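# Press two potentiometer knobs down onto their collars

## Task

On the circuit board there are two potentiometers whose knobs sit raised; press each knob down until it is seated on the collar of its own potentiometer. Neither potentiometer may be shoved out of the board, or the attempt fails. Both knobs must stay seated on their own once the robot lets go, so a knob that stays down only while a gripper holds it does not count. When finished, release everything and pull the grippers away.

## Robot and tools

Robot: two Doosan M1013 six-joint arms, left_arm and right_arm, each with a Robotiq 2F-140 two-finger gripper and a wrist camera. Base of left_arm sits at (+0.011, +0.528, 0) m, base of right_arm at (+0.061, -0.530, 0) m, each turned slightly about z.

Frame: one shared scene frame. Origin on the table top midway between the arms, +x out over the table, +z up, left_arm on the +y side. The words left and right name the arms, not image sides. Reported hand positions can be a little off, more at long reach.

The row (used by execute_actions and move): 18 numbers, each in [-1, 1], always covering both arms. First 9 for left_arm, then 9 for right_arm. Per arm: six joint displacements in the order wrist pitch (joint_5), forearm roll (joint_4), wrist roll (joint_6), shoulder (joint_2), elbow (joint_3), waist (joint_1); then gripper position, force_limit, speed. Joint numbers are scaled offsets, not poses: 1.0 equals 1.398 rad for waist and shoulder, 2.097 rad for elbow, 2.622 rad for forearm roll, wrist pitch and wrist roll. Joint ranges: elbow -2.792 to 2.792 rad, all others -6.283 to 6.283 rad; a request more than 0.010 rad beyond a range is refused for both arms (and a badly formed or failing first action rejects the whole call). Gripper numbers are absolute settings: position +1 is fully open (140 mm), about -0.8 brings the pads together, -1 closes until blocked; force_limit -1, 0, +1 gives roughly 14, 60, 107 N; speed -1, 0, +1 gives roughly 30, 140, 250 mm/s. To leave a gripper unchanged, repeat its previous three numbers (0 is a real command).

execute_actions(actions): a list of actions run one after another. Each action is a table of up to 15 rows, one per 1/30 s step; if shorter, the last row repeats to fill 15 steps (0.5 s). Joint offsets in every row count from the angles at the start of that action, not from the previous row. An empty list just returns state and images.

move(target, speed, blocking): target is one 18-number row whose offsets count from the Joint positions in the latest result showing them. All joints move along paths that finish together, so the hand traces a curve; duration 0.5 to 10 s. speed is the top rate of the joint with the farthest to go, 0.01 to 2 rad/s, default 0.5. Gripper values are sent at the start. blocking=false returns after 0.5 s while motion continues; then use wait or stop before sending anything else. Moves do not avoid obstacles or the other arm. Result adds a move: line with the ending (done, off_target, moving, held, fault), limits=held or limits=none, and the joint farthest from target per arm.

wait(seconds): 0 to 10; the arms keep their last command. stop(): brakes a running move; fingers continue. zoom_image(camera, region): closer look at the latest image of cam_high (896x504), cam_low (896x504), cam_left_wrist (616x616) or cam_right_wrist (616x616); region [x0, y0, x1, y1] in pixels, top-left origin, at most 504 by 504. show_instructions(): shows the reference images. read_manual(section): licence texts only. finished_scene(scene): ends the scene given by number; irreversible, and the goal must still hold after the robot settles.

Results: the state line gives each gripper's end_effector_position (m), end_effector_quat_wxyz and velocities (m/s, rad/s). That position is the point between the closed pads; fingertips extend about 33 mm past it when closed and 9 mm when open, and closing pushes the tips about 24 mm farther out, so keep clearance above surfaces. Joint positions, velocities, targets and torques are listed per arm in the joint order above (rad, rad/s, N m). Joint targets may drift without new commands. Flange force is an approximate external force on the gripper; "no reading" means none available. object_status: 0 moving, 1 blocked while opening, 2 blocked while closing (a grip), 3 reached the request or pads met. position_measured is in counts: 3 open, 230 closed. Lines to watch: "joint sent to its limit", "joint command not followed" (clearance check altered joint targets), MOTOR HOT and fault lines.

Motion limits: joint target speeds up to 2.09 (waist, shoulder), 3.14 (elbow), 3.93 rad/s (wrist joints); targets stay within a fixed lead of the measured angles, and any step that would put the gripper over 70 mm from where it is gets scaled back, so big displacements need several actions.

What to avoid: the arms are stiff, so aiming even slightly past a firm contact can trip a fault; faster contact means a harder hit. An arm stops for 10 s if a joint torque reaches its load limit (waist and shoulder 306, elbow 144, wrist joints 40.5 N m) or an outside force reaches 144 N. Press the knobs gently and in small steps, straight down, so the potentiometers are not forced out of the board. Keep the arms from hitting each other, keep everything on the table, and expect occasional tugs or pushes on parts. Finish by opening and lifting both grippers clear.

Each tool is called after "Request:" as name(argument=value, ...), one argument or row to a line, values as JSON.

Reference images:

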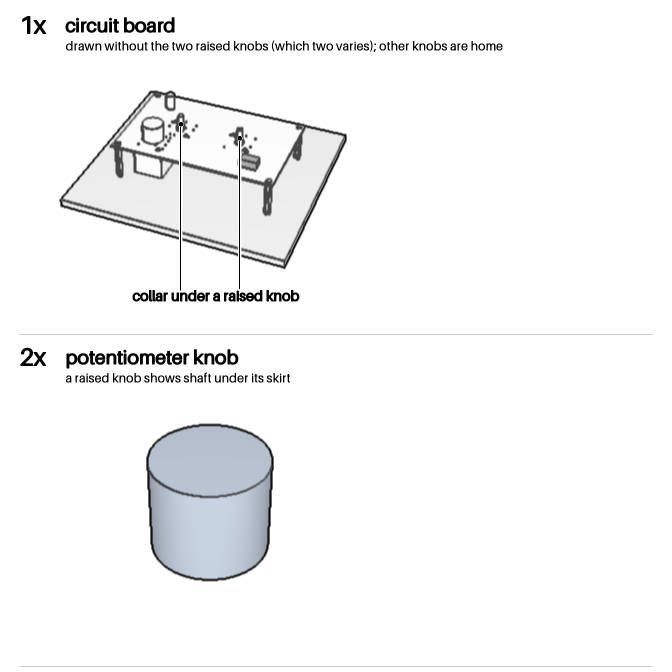

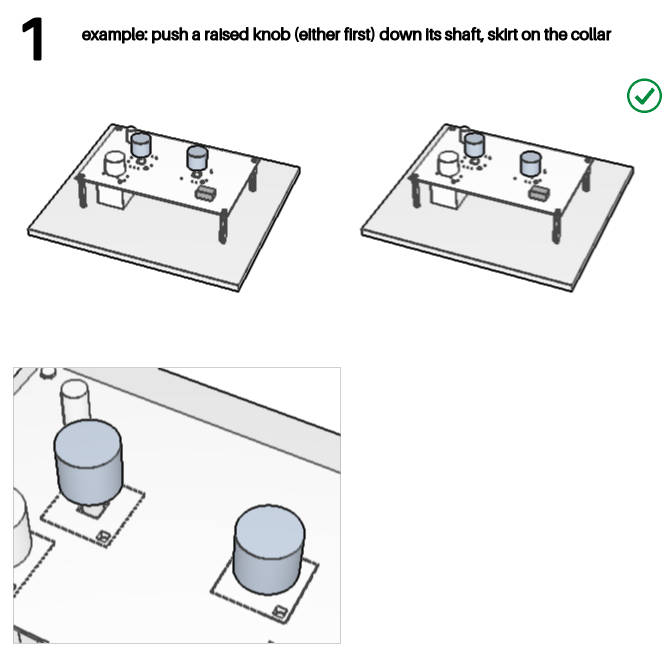

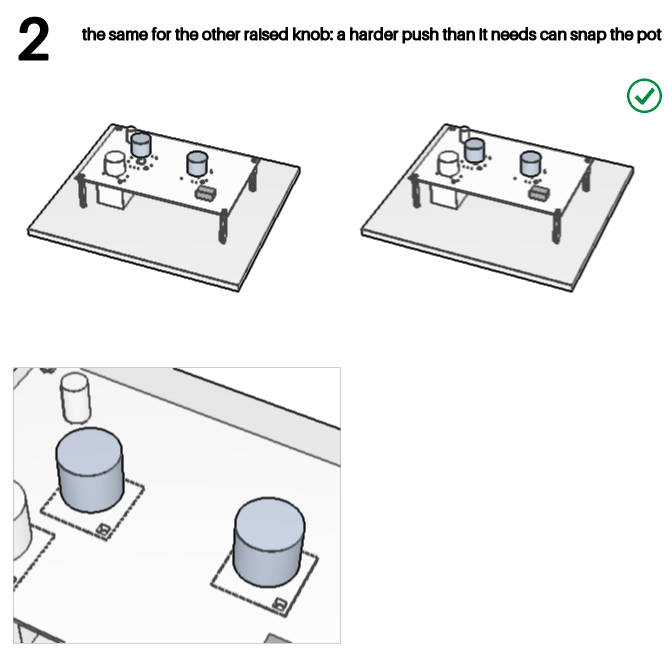

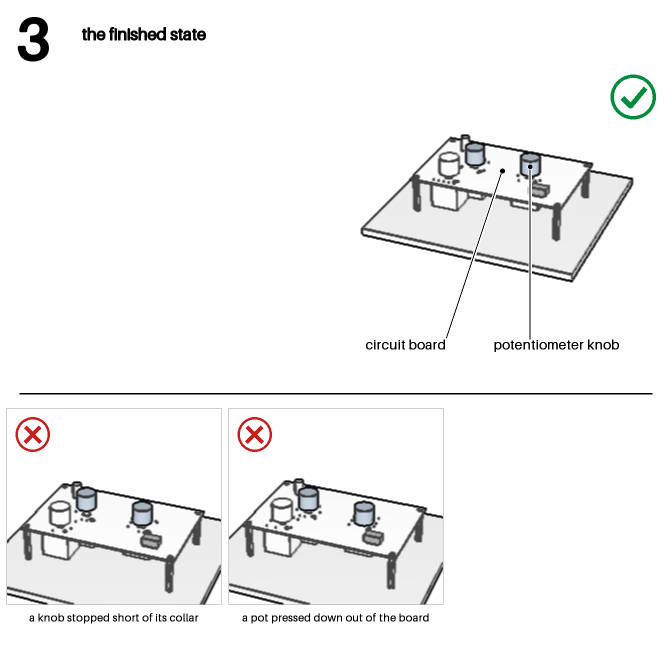

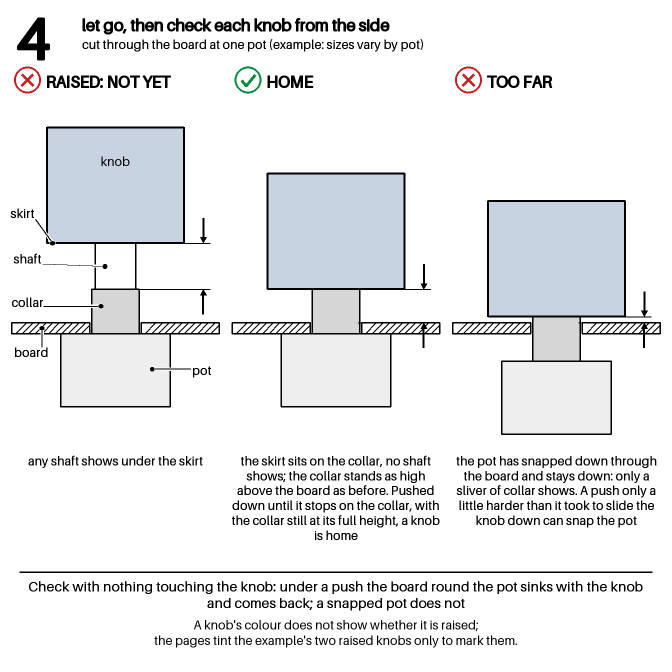

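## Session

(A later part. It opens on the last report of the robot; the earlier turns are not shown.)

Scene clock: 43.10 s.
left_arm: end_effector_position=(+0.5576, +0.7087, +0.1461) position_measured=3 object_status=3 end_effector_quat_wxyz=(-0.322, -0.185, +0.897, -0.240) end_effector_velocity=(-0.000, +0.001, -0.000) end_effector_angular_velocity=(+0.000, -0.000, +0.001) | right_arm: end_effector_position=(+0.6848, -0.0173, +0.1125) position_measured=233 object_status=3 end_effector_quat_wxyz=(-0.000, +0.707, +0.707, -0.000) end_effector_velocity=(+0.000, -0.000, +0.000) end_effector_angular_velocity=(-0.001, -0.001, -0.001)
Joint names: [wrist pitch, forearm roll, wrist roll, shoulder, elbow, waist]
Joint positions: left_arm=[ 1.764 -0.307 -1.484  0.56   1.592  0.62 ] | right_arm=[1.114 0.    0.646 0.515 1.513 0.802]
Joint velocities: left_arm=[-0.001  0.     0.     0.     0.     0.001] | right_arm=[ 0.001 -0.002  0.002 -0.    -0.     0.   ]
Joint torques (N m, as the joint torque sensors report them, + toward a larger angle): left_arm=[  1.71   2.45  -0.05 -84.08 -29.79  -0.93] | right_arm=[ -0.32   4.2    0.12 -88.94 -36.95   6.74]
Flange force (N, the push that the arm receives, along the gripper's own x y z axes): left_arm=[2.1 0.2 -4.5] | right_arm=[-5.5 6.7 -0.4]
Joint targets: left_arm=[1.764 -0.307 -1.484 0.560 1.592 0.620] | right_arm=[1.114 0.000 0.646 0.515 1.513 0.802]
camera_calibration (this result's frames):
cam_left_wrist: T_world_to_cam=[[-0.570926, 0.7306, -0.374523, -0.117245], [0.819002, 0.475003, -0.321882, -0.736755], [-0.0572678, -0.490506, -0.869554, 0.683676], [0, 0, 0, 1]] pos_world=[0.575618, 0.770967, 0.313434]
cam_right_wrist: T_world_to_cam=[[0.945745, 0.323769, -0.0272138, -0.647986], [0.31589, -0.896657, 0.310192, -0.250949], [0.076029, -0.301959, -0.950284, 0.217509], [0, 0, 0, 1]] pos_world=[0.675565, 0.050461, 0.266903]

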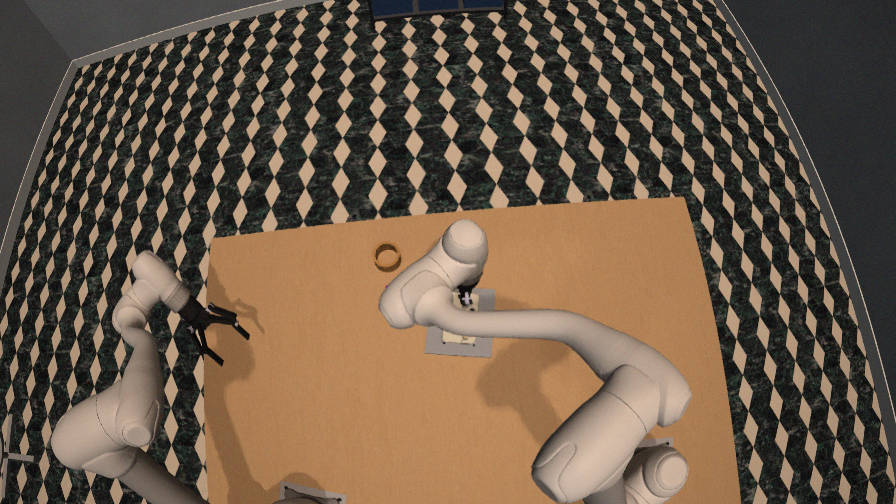

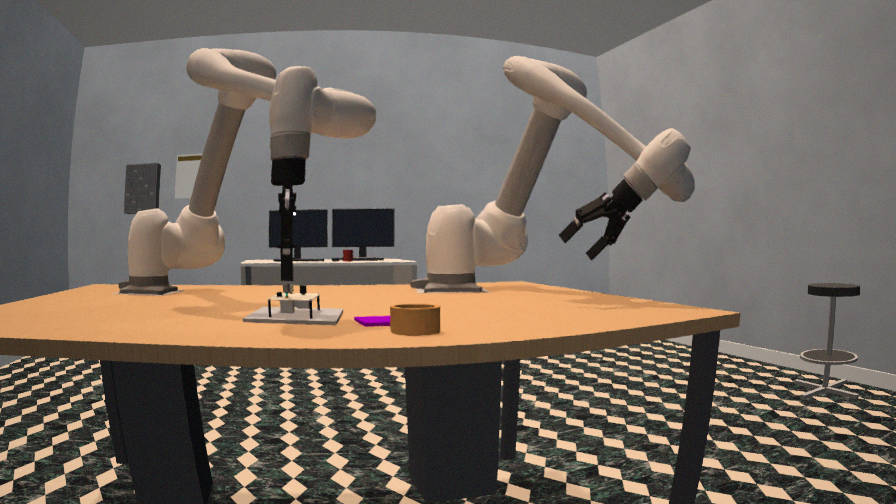

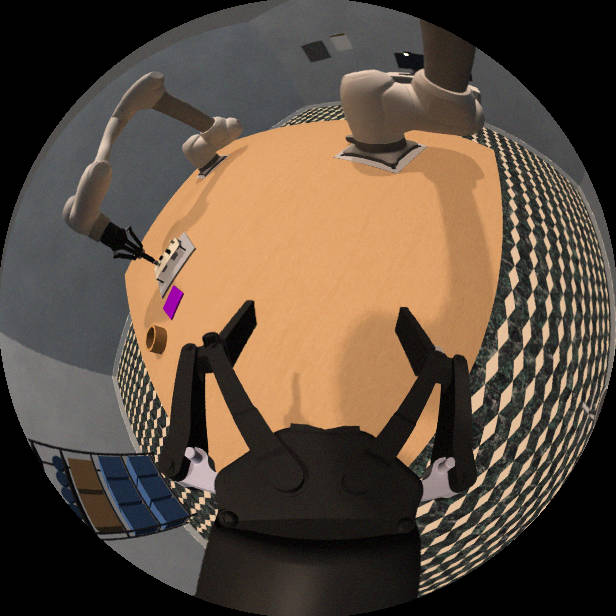

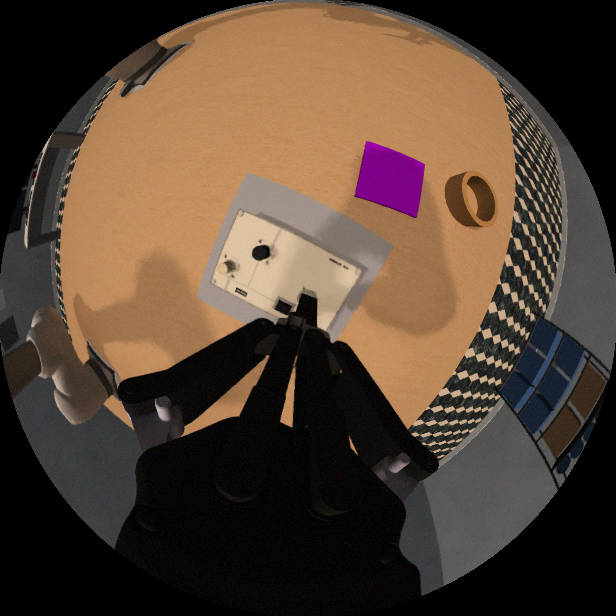

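Request:
execute_actions(
  actions=[
    [[0,0,0,0,0,0,1,0,0,-0.0039,0,0,0.00332,0.0026,0,-1,0,0.5]],
    [[0,0,0,0,0,0,1,0,0,-0.0006,0,0,0.00051,0.0004,0,-1,0,0.5]],
  ],
)

Scene clock: 44.60 s.
left_arm: end_effector_position=(+0.5576, +0.7087, +0.1461) position_measured=3 object_status=3 end_effector_quat_wxyz=(-0.322, -0.185, +0.897, -0.240) end_effector_velocity=(+0.000, +0.000, -0.000) end_effector_angular_velocity=(+0.001, -0.000, +0.001) | right_arm: end_effector_position=(+0.6848, -0.0173, +0.1050) position_measured=233 object_status=3 end_effector_quat_wxyz=(-0.000, +0.707, +0.707, -0.000) end_effector_velocity=(+0.000, -0.000, -0.000) end_effector_angular_velocity=(-0.000, -0.000, +0.001)
Joint names: [wrist pitch, forearm roll, wrist roll, shoulder, elbow, waist]
Joint positions: left_arm=[ 1.764 -0.307 -1.484  0.56   1.592  0.62 ] | right_arm=[1.102 0.    0.646 0.521 1.519 0.802]
Joint velocities: left_arm=[-0.001  0.    -0.001  0.     0.     0.   ] | right_arm=[-0.    -0.    -0.001  0.     0.    -0.   ]
Joint torques (N m, as the joint torque sensors report them, + toward a larger angle): left_arm=[  1.77   2.45   0.03 -84.19 -29.74  -1.21] | right_arm=[ -0.76   4.3   -0.1  -91.71 -37.21   1.44]
Flange force (N, the push that the arm receives, along the gripper's own x y z axes): left_arm=[2.0 0.5 -4.8] | right_arm=[1.8 4.8 1.1]
Flange force at the end of the 1st action (N, along the gripper's axes at the end of the call): left_arm=[2.6 -0.3 -4.7] | right_arm=[-1.5 3.4 2.3]
Joint targets: left_arm=[1.764 -0.307 -1.484 0.560 1.592 0.620] | right_arm=[1.102 0.000 0.646 0.521 1.519 0.802]
camera_calibration (this result's frames):
cam_left_wrist: T_world_to_cam=[[-0.570926, 0.7306, -0.374522, -0.117245], [0.819002, 0.475003, -0.321882, -0.736755], [-0.0572678, -0.490505, -0.869554, 0.683675], [0, 0, 0, 1]] pos_world=[0.575618, 0.770967, 0.313434]
cam_right_wrist: T_world_to_cam=[[0.945752, 0.323763, -0.0270442, -0.648248], [0.315837, -0.896694, 0.310141, -0.248596], [0.0761615, -0.301858, -0.950306, 0.210353], [0, 0, 0, 1]] pos_world=[0.675577, 0.0504603, 0.259468]

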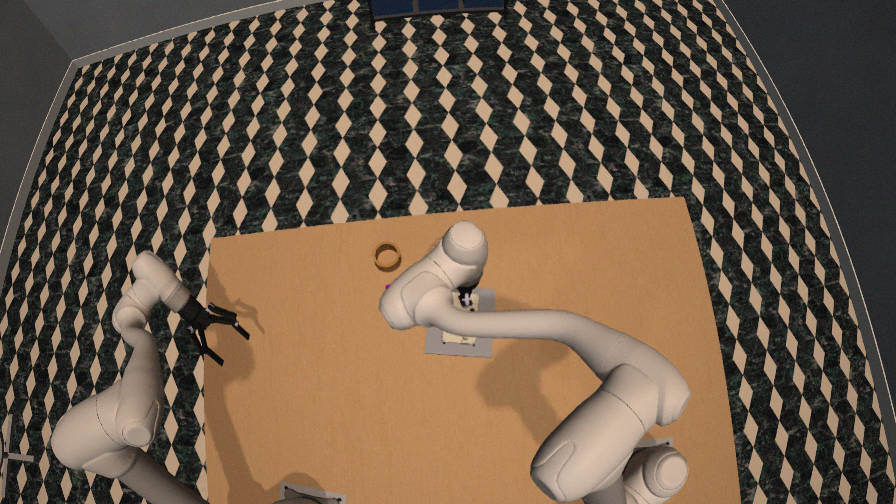

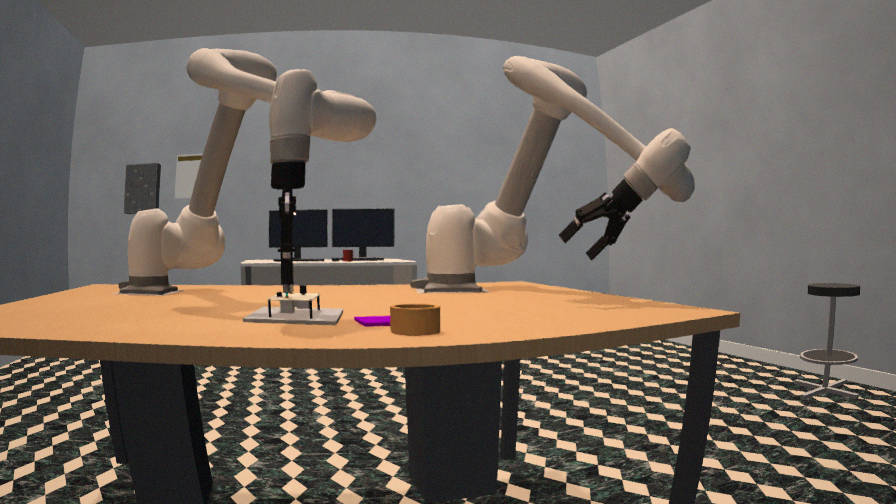

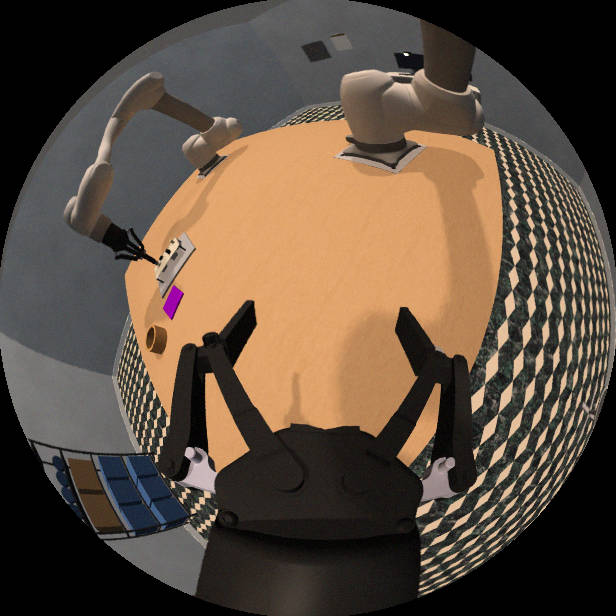

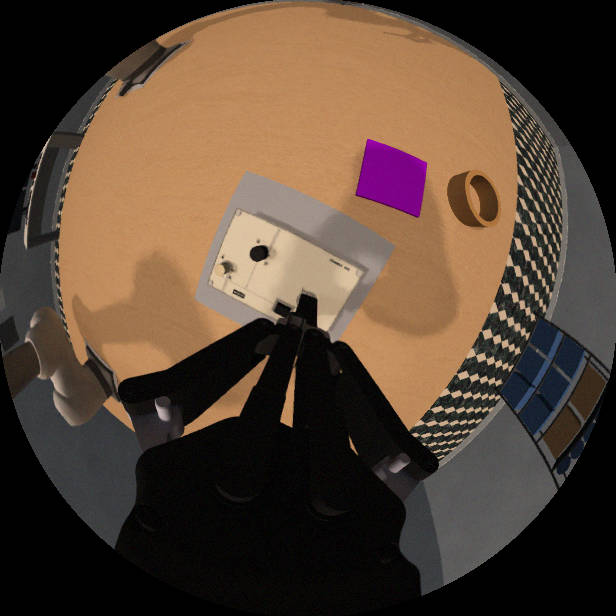

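Request:
execute_actions(
  actions=[
    [[0,0,0,0,0,0,1,0,0,-0.0003,0,0,0.000255,0.0002,0,-1,0,0.5]],
    [[0,0,0,0,0,0,1,0,0,-0.0003,0,0,0.000255,0.0002,0,-1,0,0.5]],
    [[0,0,0,0,0,0,1,0,0,-0.0003,0,0,0.000255,0.0002,0,-1,0,0.5]],
    [[0,0,0,0,0,0,1,0,0,-0.0003,0,0,0.000255,0.0002,0,-1,0,0.5]],
    [[0,0,0,0,0,0,1,0,0,-0.0003,0,0,0.000255,0.0002,0,-1,0,0.5]],
  ],
)

Scene clock: 47.33 s.
left_arm: end_effector_position=(+0.5576, +0.7087, +0.1461) position_measured=3 object_status=3 end_effector_quat_wxyz=(-0.322, -0.185, +0.897, -0.240) end_effector_velocity=(-0.000, -0.001, +0.000) end_effector_angular_velocity=(-0.000, +0.000, -0.001) | right_arm: end_effector_position=(+0.6848, -0.0173, +0.1026) position_measured=233 object_status=3 end_effector_quat_wxyz=(-0.000, +0.707, +0.707, -0.000) end_effector_velocity=(+0.000, -0.000, -0.000) end_effector_angular_velocity=(-0.001, -0.000, +0.001)
Joint names: [wrist pitch, forearm roll, wrist roll, shoulder, elbow, waist]
Joint positions: left_arm=[ 1.764 -0.307 -1.484  0.56   1.592  0.62 ] | right_arm=[1.098 0.    0.646 0.522 1.521 0.802]
Joint velocities: left_arm=[ 0.001  0.    -0.    -0.001  0.    -0.001] | right_arm=[ 0.    -0.001 -0.     0.     0.    -0.   ]
Joint torques (N m, as the joint torque sensors report them, + toward a larger angle): left_arm=[  1.75   2.27   0.01 -84.01 -29.97  -0.15] | right_arm=[ -0.6    3.88  -0.46 -85.34 -35.09   1.76]
Flange force (N, the push that the arm receives, along the gripper's own x y z axes): left_arm=[2.6 -0.9 -3.9] | right_arm=[-1.1 1.2 -4.9]
Flange force at the end of the 1st action (N, along the gripper's axes at the end of the call): left_arm=[1.2 0.0 -4.1] | right_arm=[0.5 5.3 0.0]
Flange force at the end of the 2nd action (N, along the gripper's axes at the end of the call): left_arm=[1.7 -0.8 -4.6] | right_arm=[-2.1 3.6 -3.0]
Flange force at the end of the 3rd action (N, along the gripper's axes at the end of the call): left_arm=[1.3 0.6 -6.0] | right_arm=[1.1 9.8 -2.4]
Flange force at the end of the 4th action (N, along the gripper's axes at the end of the call): left_arm=[1.5 0.4 -5.0] | right_arm=[-1.2 3.5 -3.8]
Joint targets: left_arm=[1.764 -0.307 -1.484 0.560 1.592 0.620] | right_arm=[1.098 0.000 0.646 0.522 1.521 0.802]
camera_calibration (this result's frames):
cam_right_wrist: T_world_to_cam=[[0.945753, 0.323764, -0.0269682, -0.648323], [0.315817, -0.896709, 0.310118, -0.247817], [0.0762224, -0.301812, -0.950316, 0.207972], [0, 0, 0, 1]] pos_world=[0.675567, 0.0504525, 0.257007]

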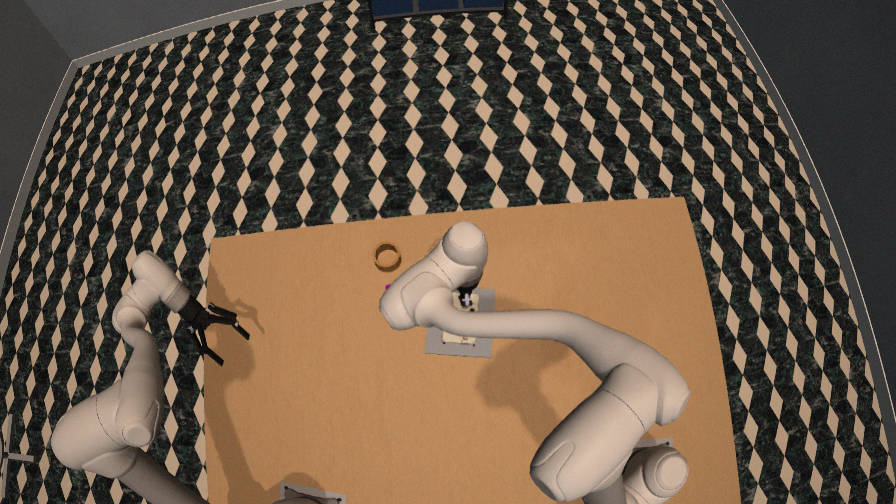

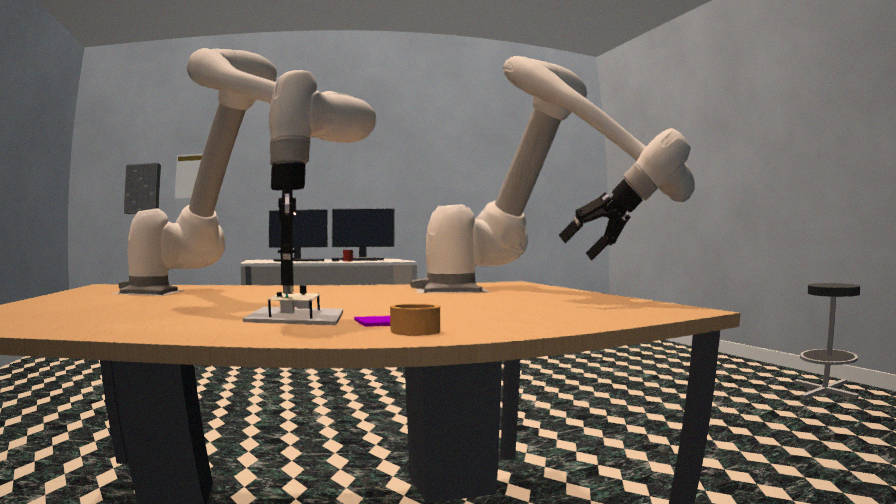

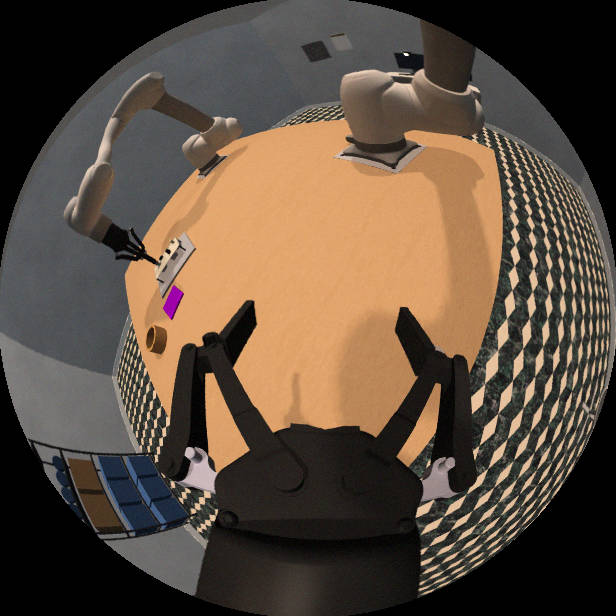

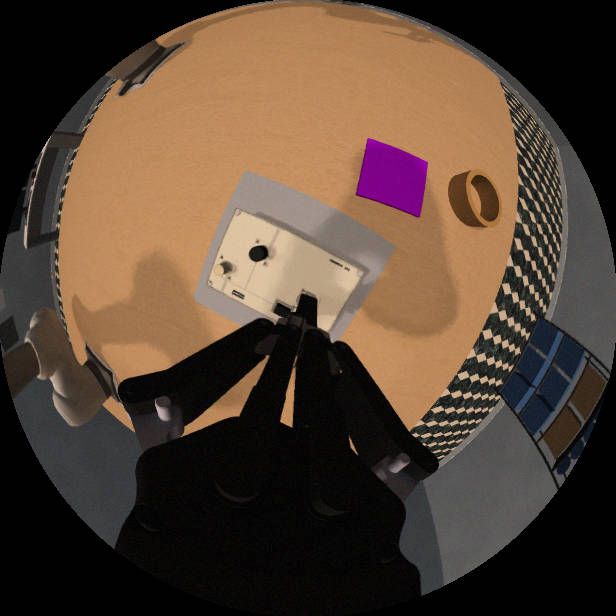

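Request:
execute_actions(
  actions=[
    [[0,0,0,0,0,0,1,0,0,-0.0003,0,0,0.000255,0.0002,0,-1,0,0.5]],
    [[0,0,0,0,0,0,1,0,0,-0.0003,0,0,0.000255,0.0002,0,-1,0,0.5]],
    [[0,0,0,0,0,0,1,0,0,-0.0003,0,0,0.000255,0.0002,0,-1,0,0.5]],
  ],
)

Scene clock: 48.97 s.
left_arm: end_effector_position=(+0.5576, +0.7087, +0.1461) position_measured=3 object_status=3 end_effector_quat_wxyz=(-0.322, -0.185, +0.897, -0.240) end_effector_velocity=(-0.000, +0.001, +0.000) end_effector_angular_velocity=(+0.000, -0.000, +0.001) | right_arm: end_effector_position=(+0.6848, -0.0173, +0.1011) position_measured=233 object_status=3 end_effector_quat_wxyz=(-0.000, +0.707, +0.707, -0.000) end_effector_velocity=(-0.000, +0.001, +0.000) end_effector_angular_velocity=(+0.001, +0.001, -0.001)
Joint names: [wrist pitch, forearm roll, wrist roll, shoulder, elbow, waist]
Joint positions: left_arm=[ 1.764 -0.307 -1.484  0.56   1.592  0.62 ] | right_arm=[1.095 0.    0.646 0.523 1.523 0.802]
Joint velocities: left_arm=[ 0.001  0.    -0.    -0.    -0.001  0.001] | right_arm=[ 0.     0.001  0.     0.    -0.001  0.   ]
Joint torques (N m, as the joint torque sensors report them, + toward a larger angle): left_arm=[  1.77   2.57  -0.04 -84.82 -29.48  -1.27] | right_arm=[ -0.79   3.84  -0.05 -81.87 -33.17   4.48]
Flange force (N, the push that the arm receives, along the gripper's own x y z axes): left_arm=[0.8 0.4 -5.7] | right_arm=[-4.5 3.2 -9.6]
Flange force at the end of the 1st action (N, along the gripper's axes at the end of the call): left_arm=[1.6 -0.1 -5.6] | right_arm=[2.5 3.6 -6.6]
Flange force at the end of the 2nd action (N, along the gripper's axes at the end of the call): left_arm=[0.8 0.2 -4.5] | right_arm=[-1.0 4.7 -9.6]
Joint targets: left_arm=[1.764 -0.307 -1.484 0.560 1.592 0.620] | right_arm=[1.095 0.000 0.646 0.523 1.523 0.802]
camera_calibration (this result's frames):
cam_left_wrist: T_world_to_cam=[[-0.570926, 0.7306, -0.374523, -0.117245], [0.819002, 0.475003, -0.321882, -0.736755], [-0.0572678, -0.490506, -0.869554, 0.683675], [0, 0, 0, 1]] pos_world=[0.575618, 0.770967, 0.313434]
cam_right_wrist: T_world_to_cam=[[0.945754, 0.323765, -0.0269223, -0.648364], [0.315805, -0.896718, 0.310104, -0.247351], [0.076259, -0.301784, -0.950321, 0.206544], [0, 0, 0, 1]] pos_world=[0.675557, 0.0504454, 0.255532]

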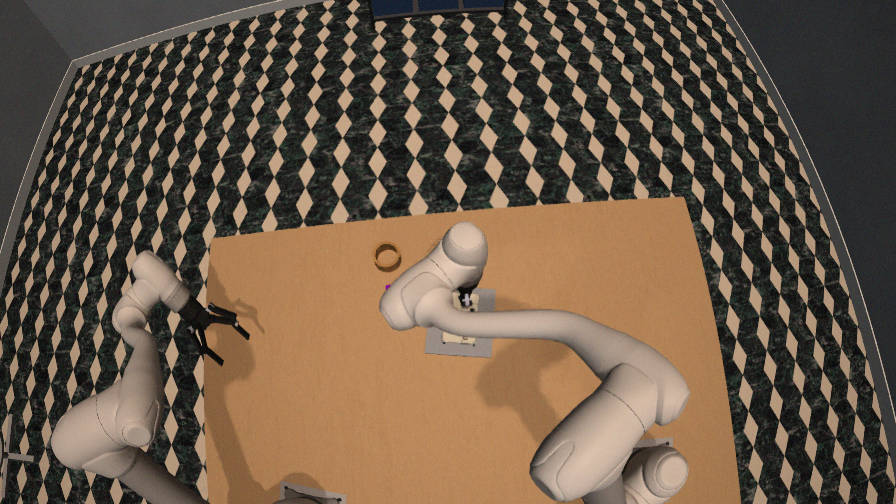

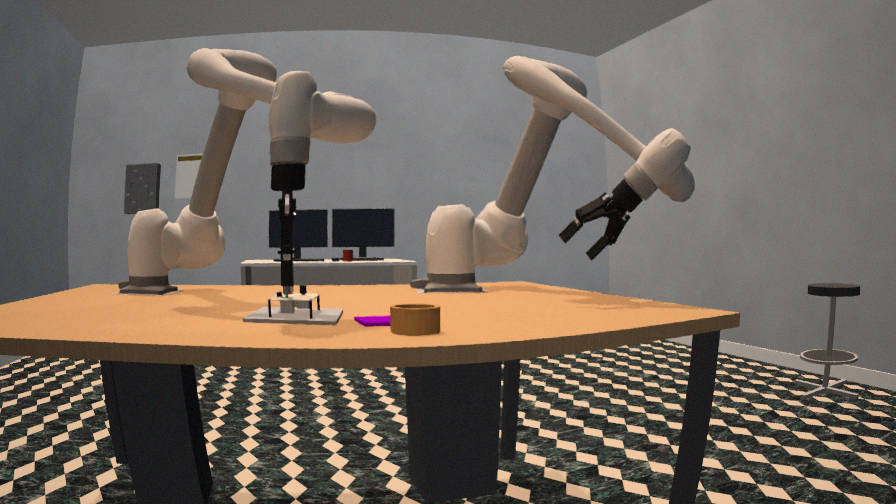

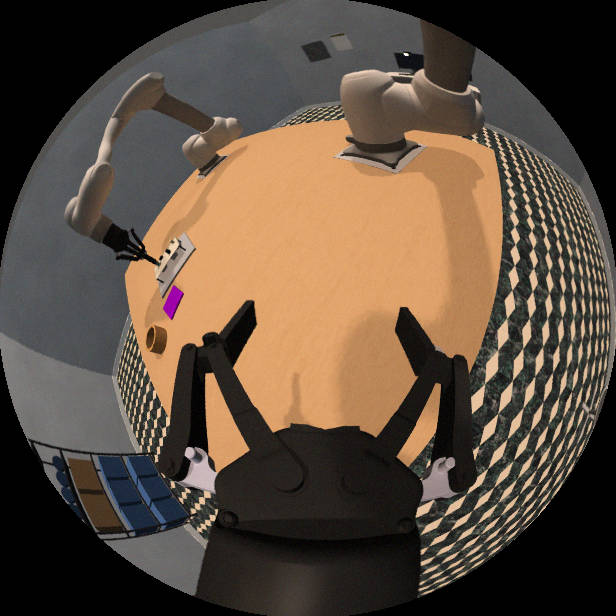

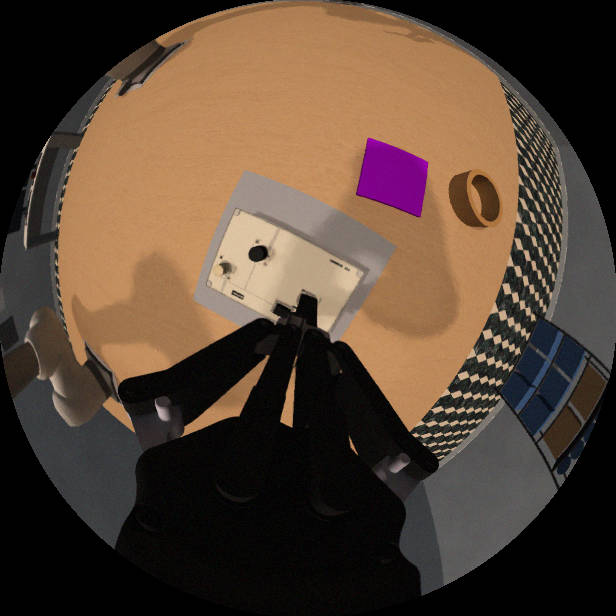

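Request:
execute_actions(
  actions=[
    [[0,0,0,0,0,0,1,0,0,-0.0003,0,0,0.000255,0.0002,0,-1,0,0.5]],
    [[0,0,0,0,0,0,1,0,0,-0.0003,0,0,0.000255,0.0002,0,-1,0,0.5]],
    [[0,0,0,0,0,0,1,0,0,-0.0003,0,0,0.000255,0.0002,0,-1,0,0.5]],
  ],
)

Request:
zoom_image(
  camera="cam_low",
  region=[260, 265, 330, 310],
)

Scene clock: 50.60 s.
left_arm: end_effector_position=(+0.5576, +0.7087, +0.1461) position_measured=3 object_status=3 end_effector_quat_wxyz=(-0.322, -0.185, +0.897, -0.240) end_effector_velocity=(+0.000, +0.000, -0.000) end_effector_angular_velocity=(+0.000, -0.000, +0.001) | right_arm: end_effector_position=(+0.6848, -0.0173, +0.0996) position_measured=233 object_status=3 end_effector_quat_wxyz=(-0.000, +0.707, +0.707, -0.000) end_effector_velocity=(+0.000, -0.000, -0.000) end_effector_angular_velocity=(-0.001, -0.000, +0.002)
Joint names: [wrist pitch, forearm roll, wrist roll, shoulder, elbow, waist]
Joint positions: left_arm=[ 1.764 -0.307 -1.484  0.56   1.592  0.62 ] | right_arm=[1.093 0.    0.646 0.525 1.524 0.802]
Joint velocities: left_arm=[-0.001 -0.    -0.     0.     0.     0.   ] | right_arm=[-0.    -0.001 -0.001  0.     0.     0.   ]
Joint torques (N m, as the joint torque sensors report them, + toward a larger angle): left_arm=[  1.85   2.48  -0.18 -84.42 -29.87  -1.19] | right_arm=[ -0.76   3.99   0.1  -81.51 -31.34   2.98]
Flange force (N, the push that the arm receives, along the gripper's own x y z axes): left_arm=[1.7 0.7 -4.3] | right_arm=[-0.9 4.9 -11.2]
Flange force at the end of the 1st action (N, along the gripper's axes at the end of the call): left_arm=[-0.1 -0.2 -5.5] | right_arm=[-4.4 0.2 -10.6]
Flange force at the end of the 2nd action (N, along the gripper's axes at the end of the call): left_arm=[2.4 -0.4 -5.5] | right_arm=[-2.7 4.1 -13.0]
Joint targets: left_arm=[1.764 -0.307 -1.484 0.560 1.592 0.620] | right_arm=[1.093 0.000 0.646 0.525 1.524 0.802]
camera_calibration (this result's frames):
cam_left_wrist: T_world_to_cam=[[-0.570926, 0.7306, -0.374523, -0.117245], [0.819002, 0.475003, -0.321882, -0.736755], [-0.0572679, -0.490506, -0.869554, 0.683675], [0, 0, 0, 1]] pos_world=[0.575618, 0.770967, 0.313434]
cam_right_wrist: T_world_to_cam=[[0.945755, 0.323766, -0.0268842, -0.648399], [0.315796, -0.896725, 0.310092, -0.246886], [0.0762895, -0.301761, -0.950326, 0.205115], [0, 0, 0, 1]] pos_world=[0.675544, 0.0504359, 0.254052]

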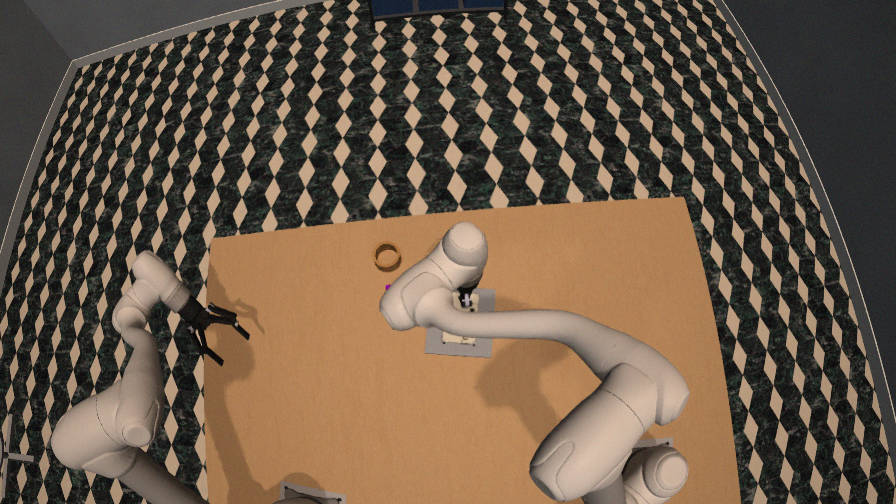

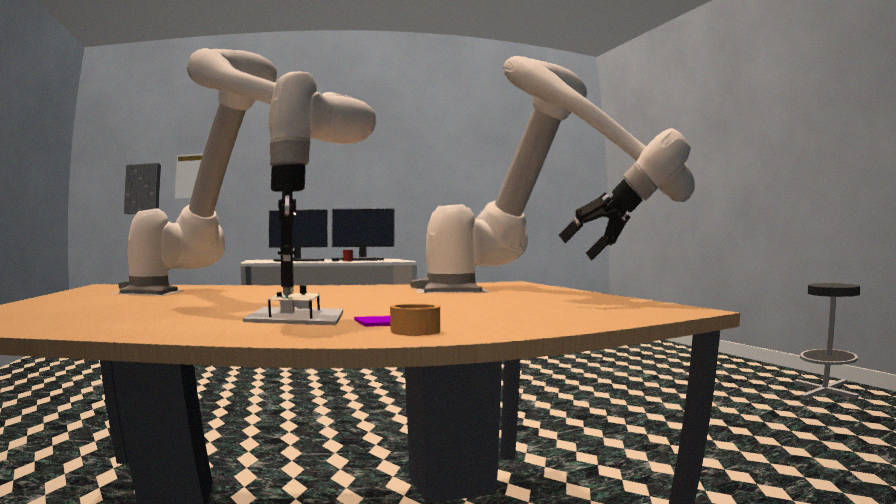

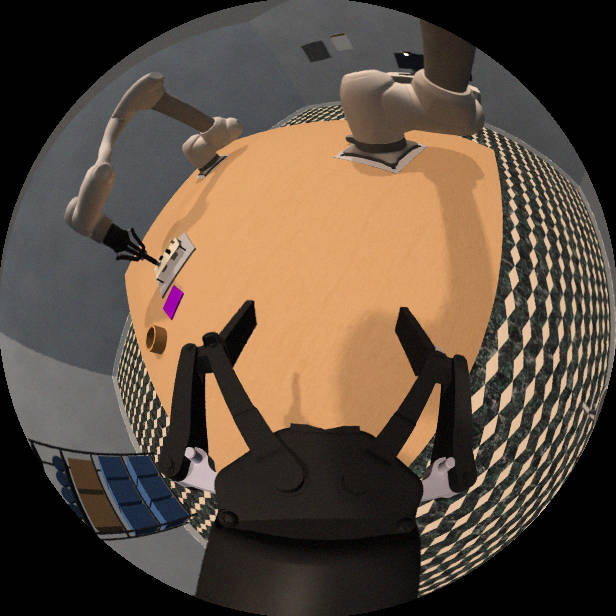

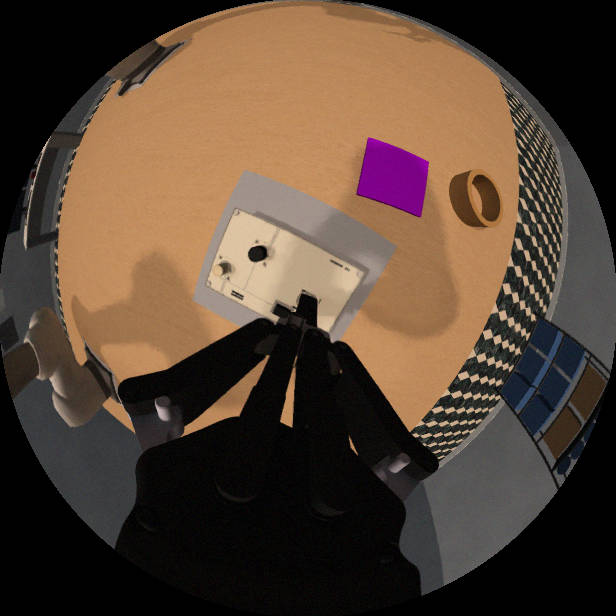

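Region (260, 265, 330, 310) of cam_low's 896x504 image, scaled by 7.200, with more detail than that image has; it fills the top 324 rows of this view, and the rest is white.

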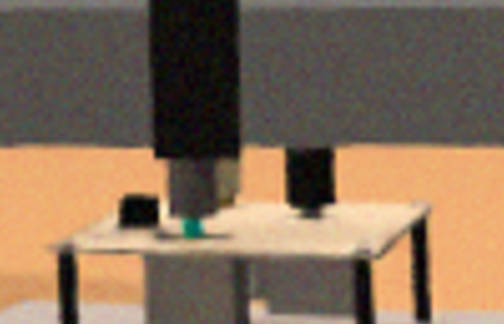

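Request:
execute_actions(
  actions=[
    [[0,0,0,0,0,0,1,0,0,-0.0003,0,0,0.000255,0.0002,0,-1,0,0.5]],
    [[0,0,0,0,0,0,1,0,0,-0.0003,0,0,0.000255,0.0002,0,-1,0,0.5]],
    [[0,0,0,0,0,0,1,0,0,-0.0003,0,0,0.000255,0.0002,0,-1,0,0.5]],
    [[0,0,0,0,0,0,1,0,0,-0.0003,0,0,0.000255,0.0002,0,-1,0,0.5]],
  ],
)

Request:
zoom_image(
  camera="cam_low",
  region=[260, 265, 330, 310],
)

Scene clock: 52.83 s.
left_arm: end_effector_position=(+0.5576, +0.7087, +0.1461) position_measured=3 object_status=3 end_effector_quat_wxyz=(-0.322, -0.185, +0.897, -0.240) end_effector_velocity=(+0.001, +0.000, +0.001) end_effector_angular_velocity=(+0.000, -0.001, +0.000) | right_arm: end_effector_position=(+0.6848, -0.0173, +0.0976) position_measured=233 object_status=3 end_effector_quat_wxyz=(-0.000, +0.707, +0.707, +0.000) end_effector_velocity=(-0.000, -0.000, -0.000) end_effector_angular_velocity=(-0.000, -0.000, -0.000)
Joint names: [wrist pitch, forearm roll, wrist roll, shoulder, elbow, waist]
Joint positions: left_arm=[ 1.764 -0.307 -1.484  0.56   1.592  0.62 ] | right_arm=[1.09  0.    0.646 0.526 1.526 0.802]
Joint velocities: left_arm=[ 0.001  0.    -0.     0.    -0.002 -0.   ] | right_arm=[-0. -0.  0.  0.  0.  0.]
Joint torques (N m, as the joint torque sensors report them, + toward a larger angle): left_arm=[  1.76   2.47  -0.03 -85.66 -29.57  -0.57] | right_arm=[ -0.49   3.97  -0.28 -81.81 -30.88   3.95]
Flange force (N, the push that the arm receives, along the gripper's own x y z axes): left_arm=[-0.8 -0.4 -5.5] | right_arm=[-0.8 6.2 -10.9]
Flange force at the end of the 1st action (N, along the gripper's axes at the end of the call): left_arm=[2.5 0.4 -5.4] | right_arm=[-1.7 4.5 -10.3]
Flange force at the end of the 2nd action (N, along the gripper's axes at the end of the call): left_arm=[1.5 -0.9 -4.9] | right_arm=[-3.7 0.8 -10.8]
Flange force at the end of the 3rd action (N, along the gripper's axes at the end of the call): left_arm=[0.2 0.0 -6.0] | right_arm=[-0.9 5.1 -11.0]
Joint targets: left_arm=[1.764 -0.307 -1.484 0.560 1.592 0.620] | right_arm=[1.090 0.000 0.646 0.526 1.526 0.802]
camera_calibration (this result's frames):
cam_left_wrist: T_world_to_cam=[[-0.570926, 0.7306, -0.374523, -0.117245], [0.819002, 0.475003, -0.321882, -0.736755], [-0.0572678, -0.490505, -0.869554, 0.683675], [0, 0, 0, 1]] pos_world=[0.575618, 0.770967, 0.313434]
cam_right_wrist: T_world_to_cam=[[0.945756, 0.323766, -0.0268419, -0.648438], [0.315784, -0.896733, 0.31008, -0.24627], [0.0763233, -0.301736, -0.950332, 0.20321], [0, 0, 0, 1]] pos_world=[0.675523, 0.0504195, 0.252075]

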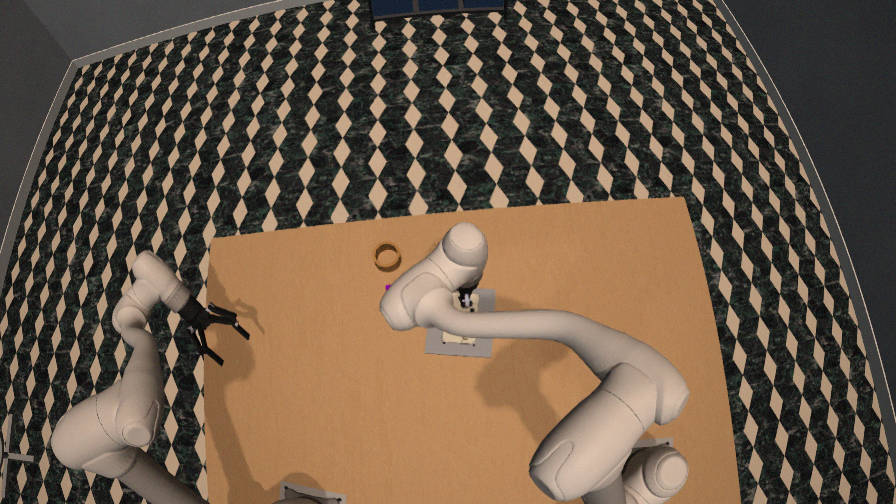

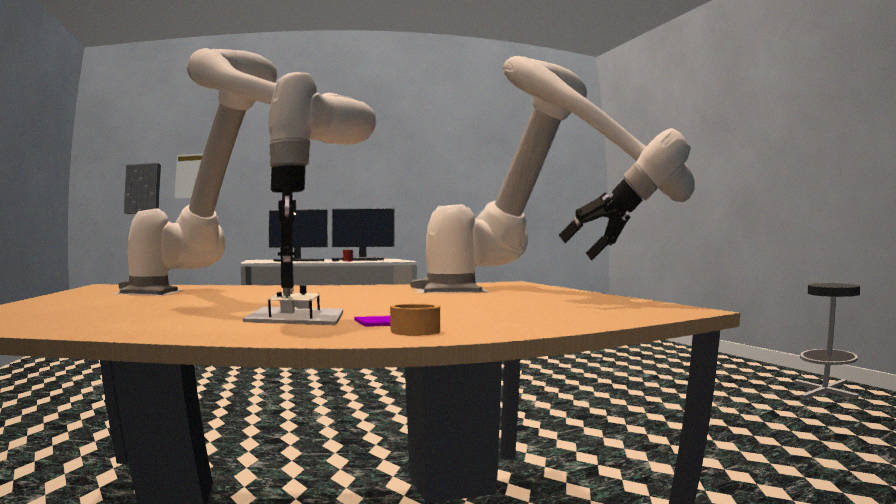

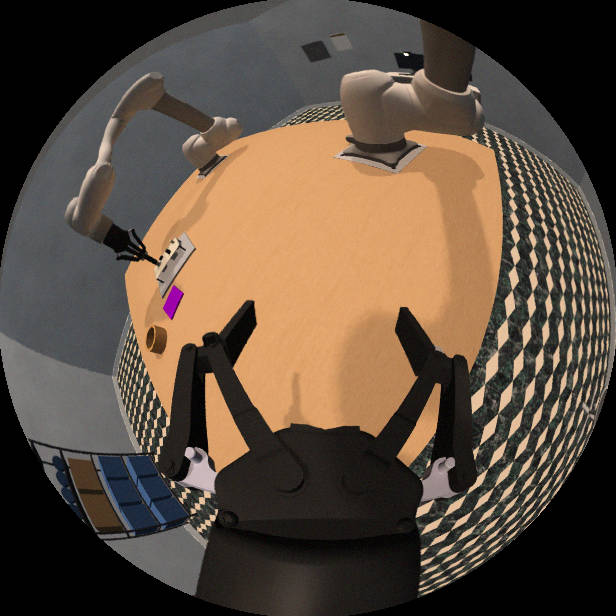

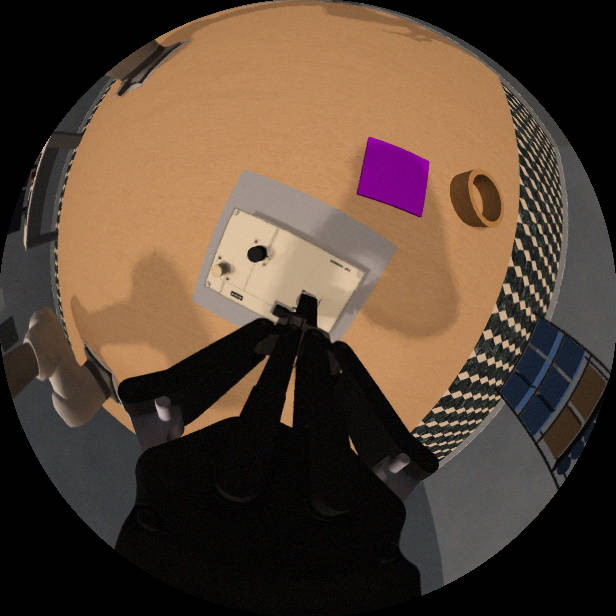

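Region (260, 265, 330, 310) of cam_low's 896x504 image, scaled by 7.200, with more detail than that image has; it fills the top 324 rows of this view, and the rest is white.

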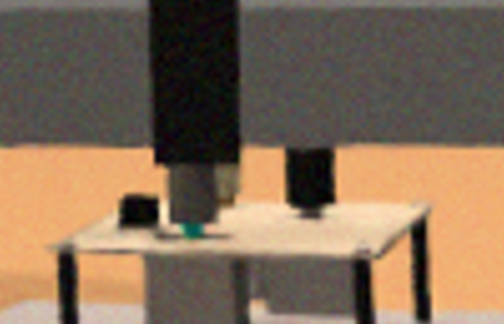

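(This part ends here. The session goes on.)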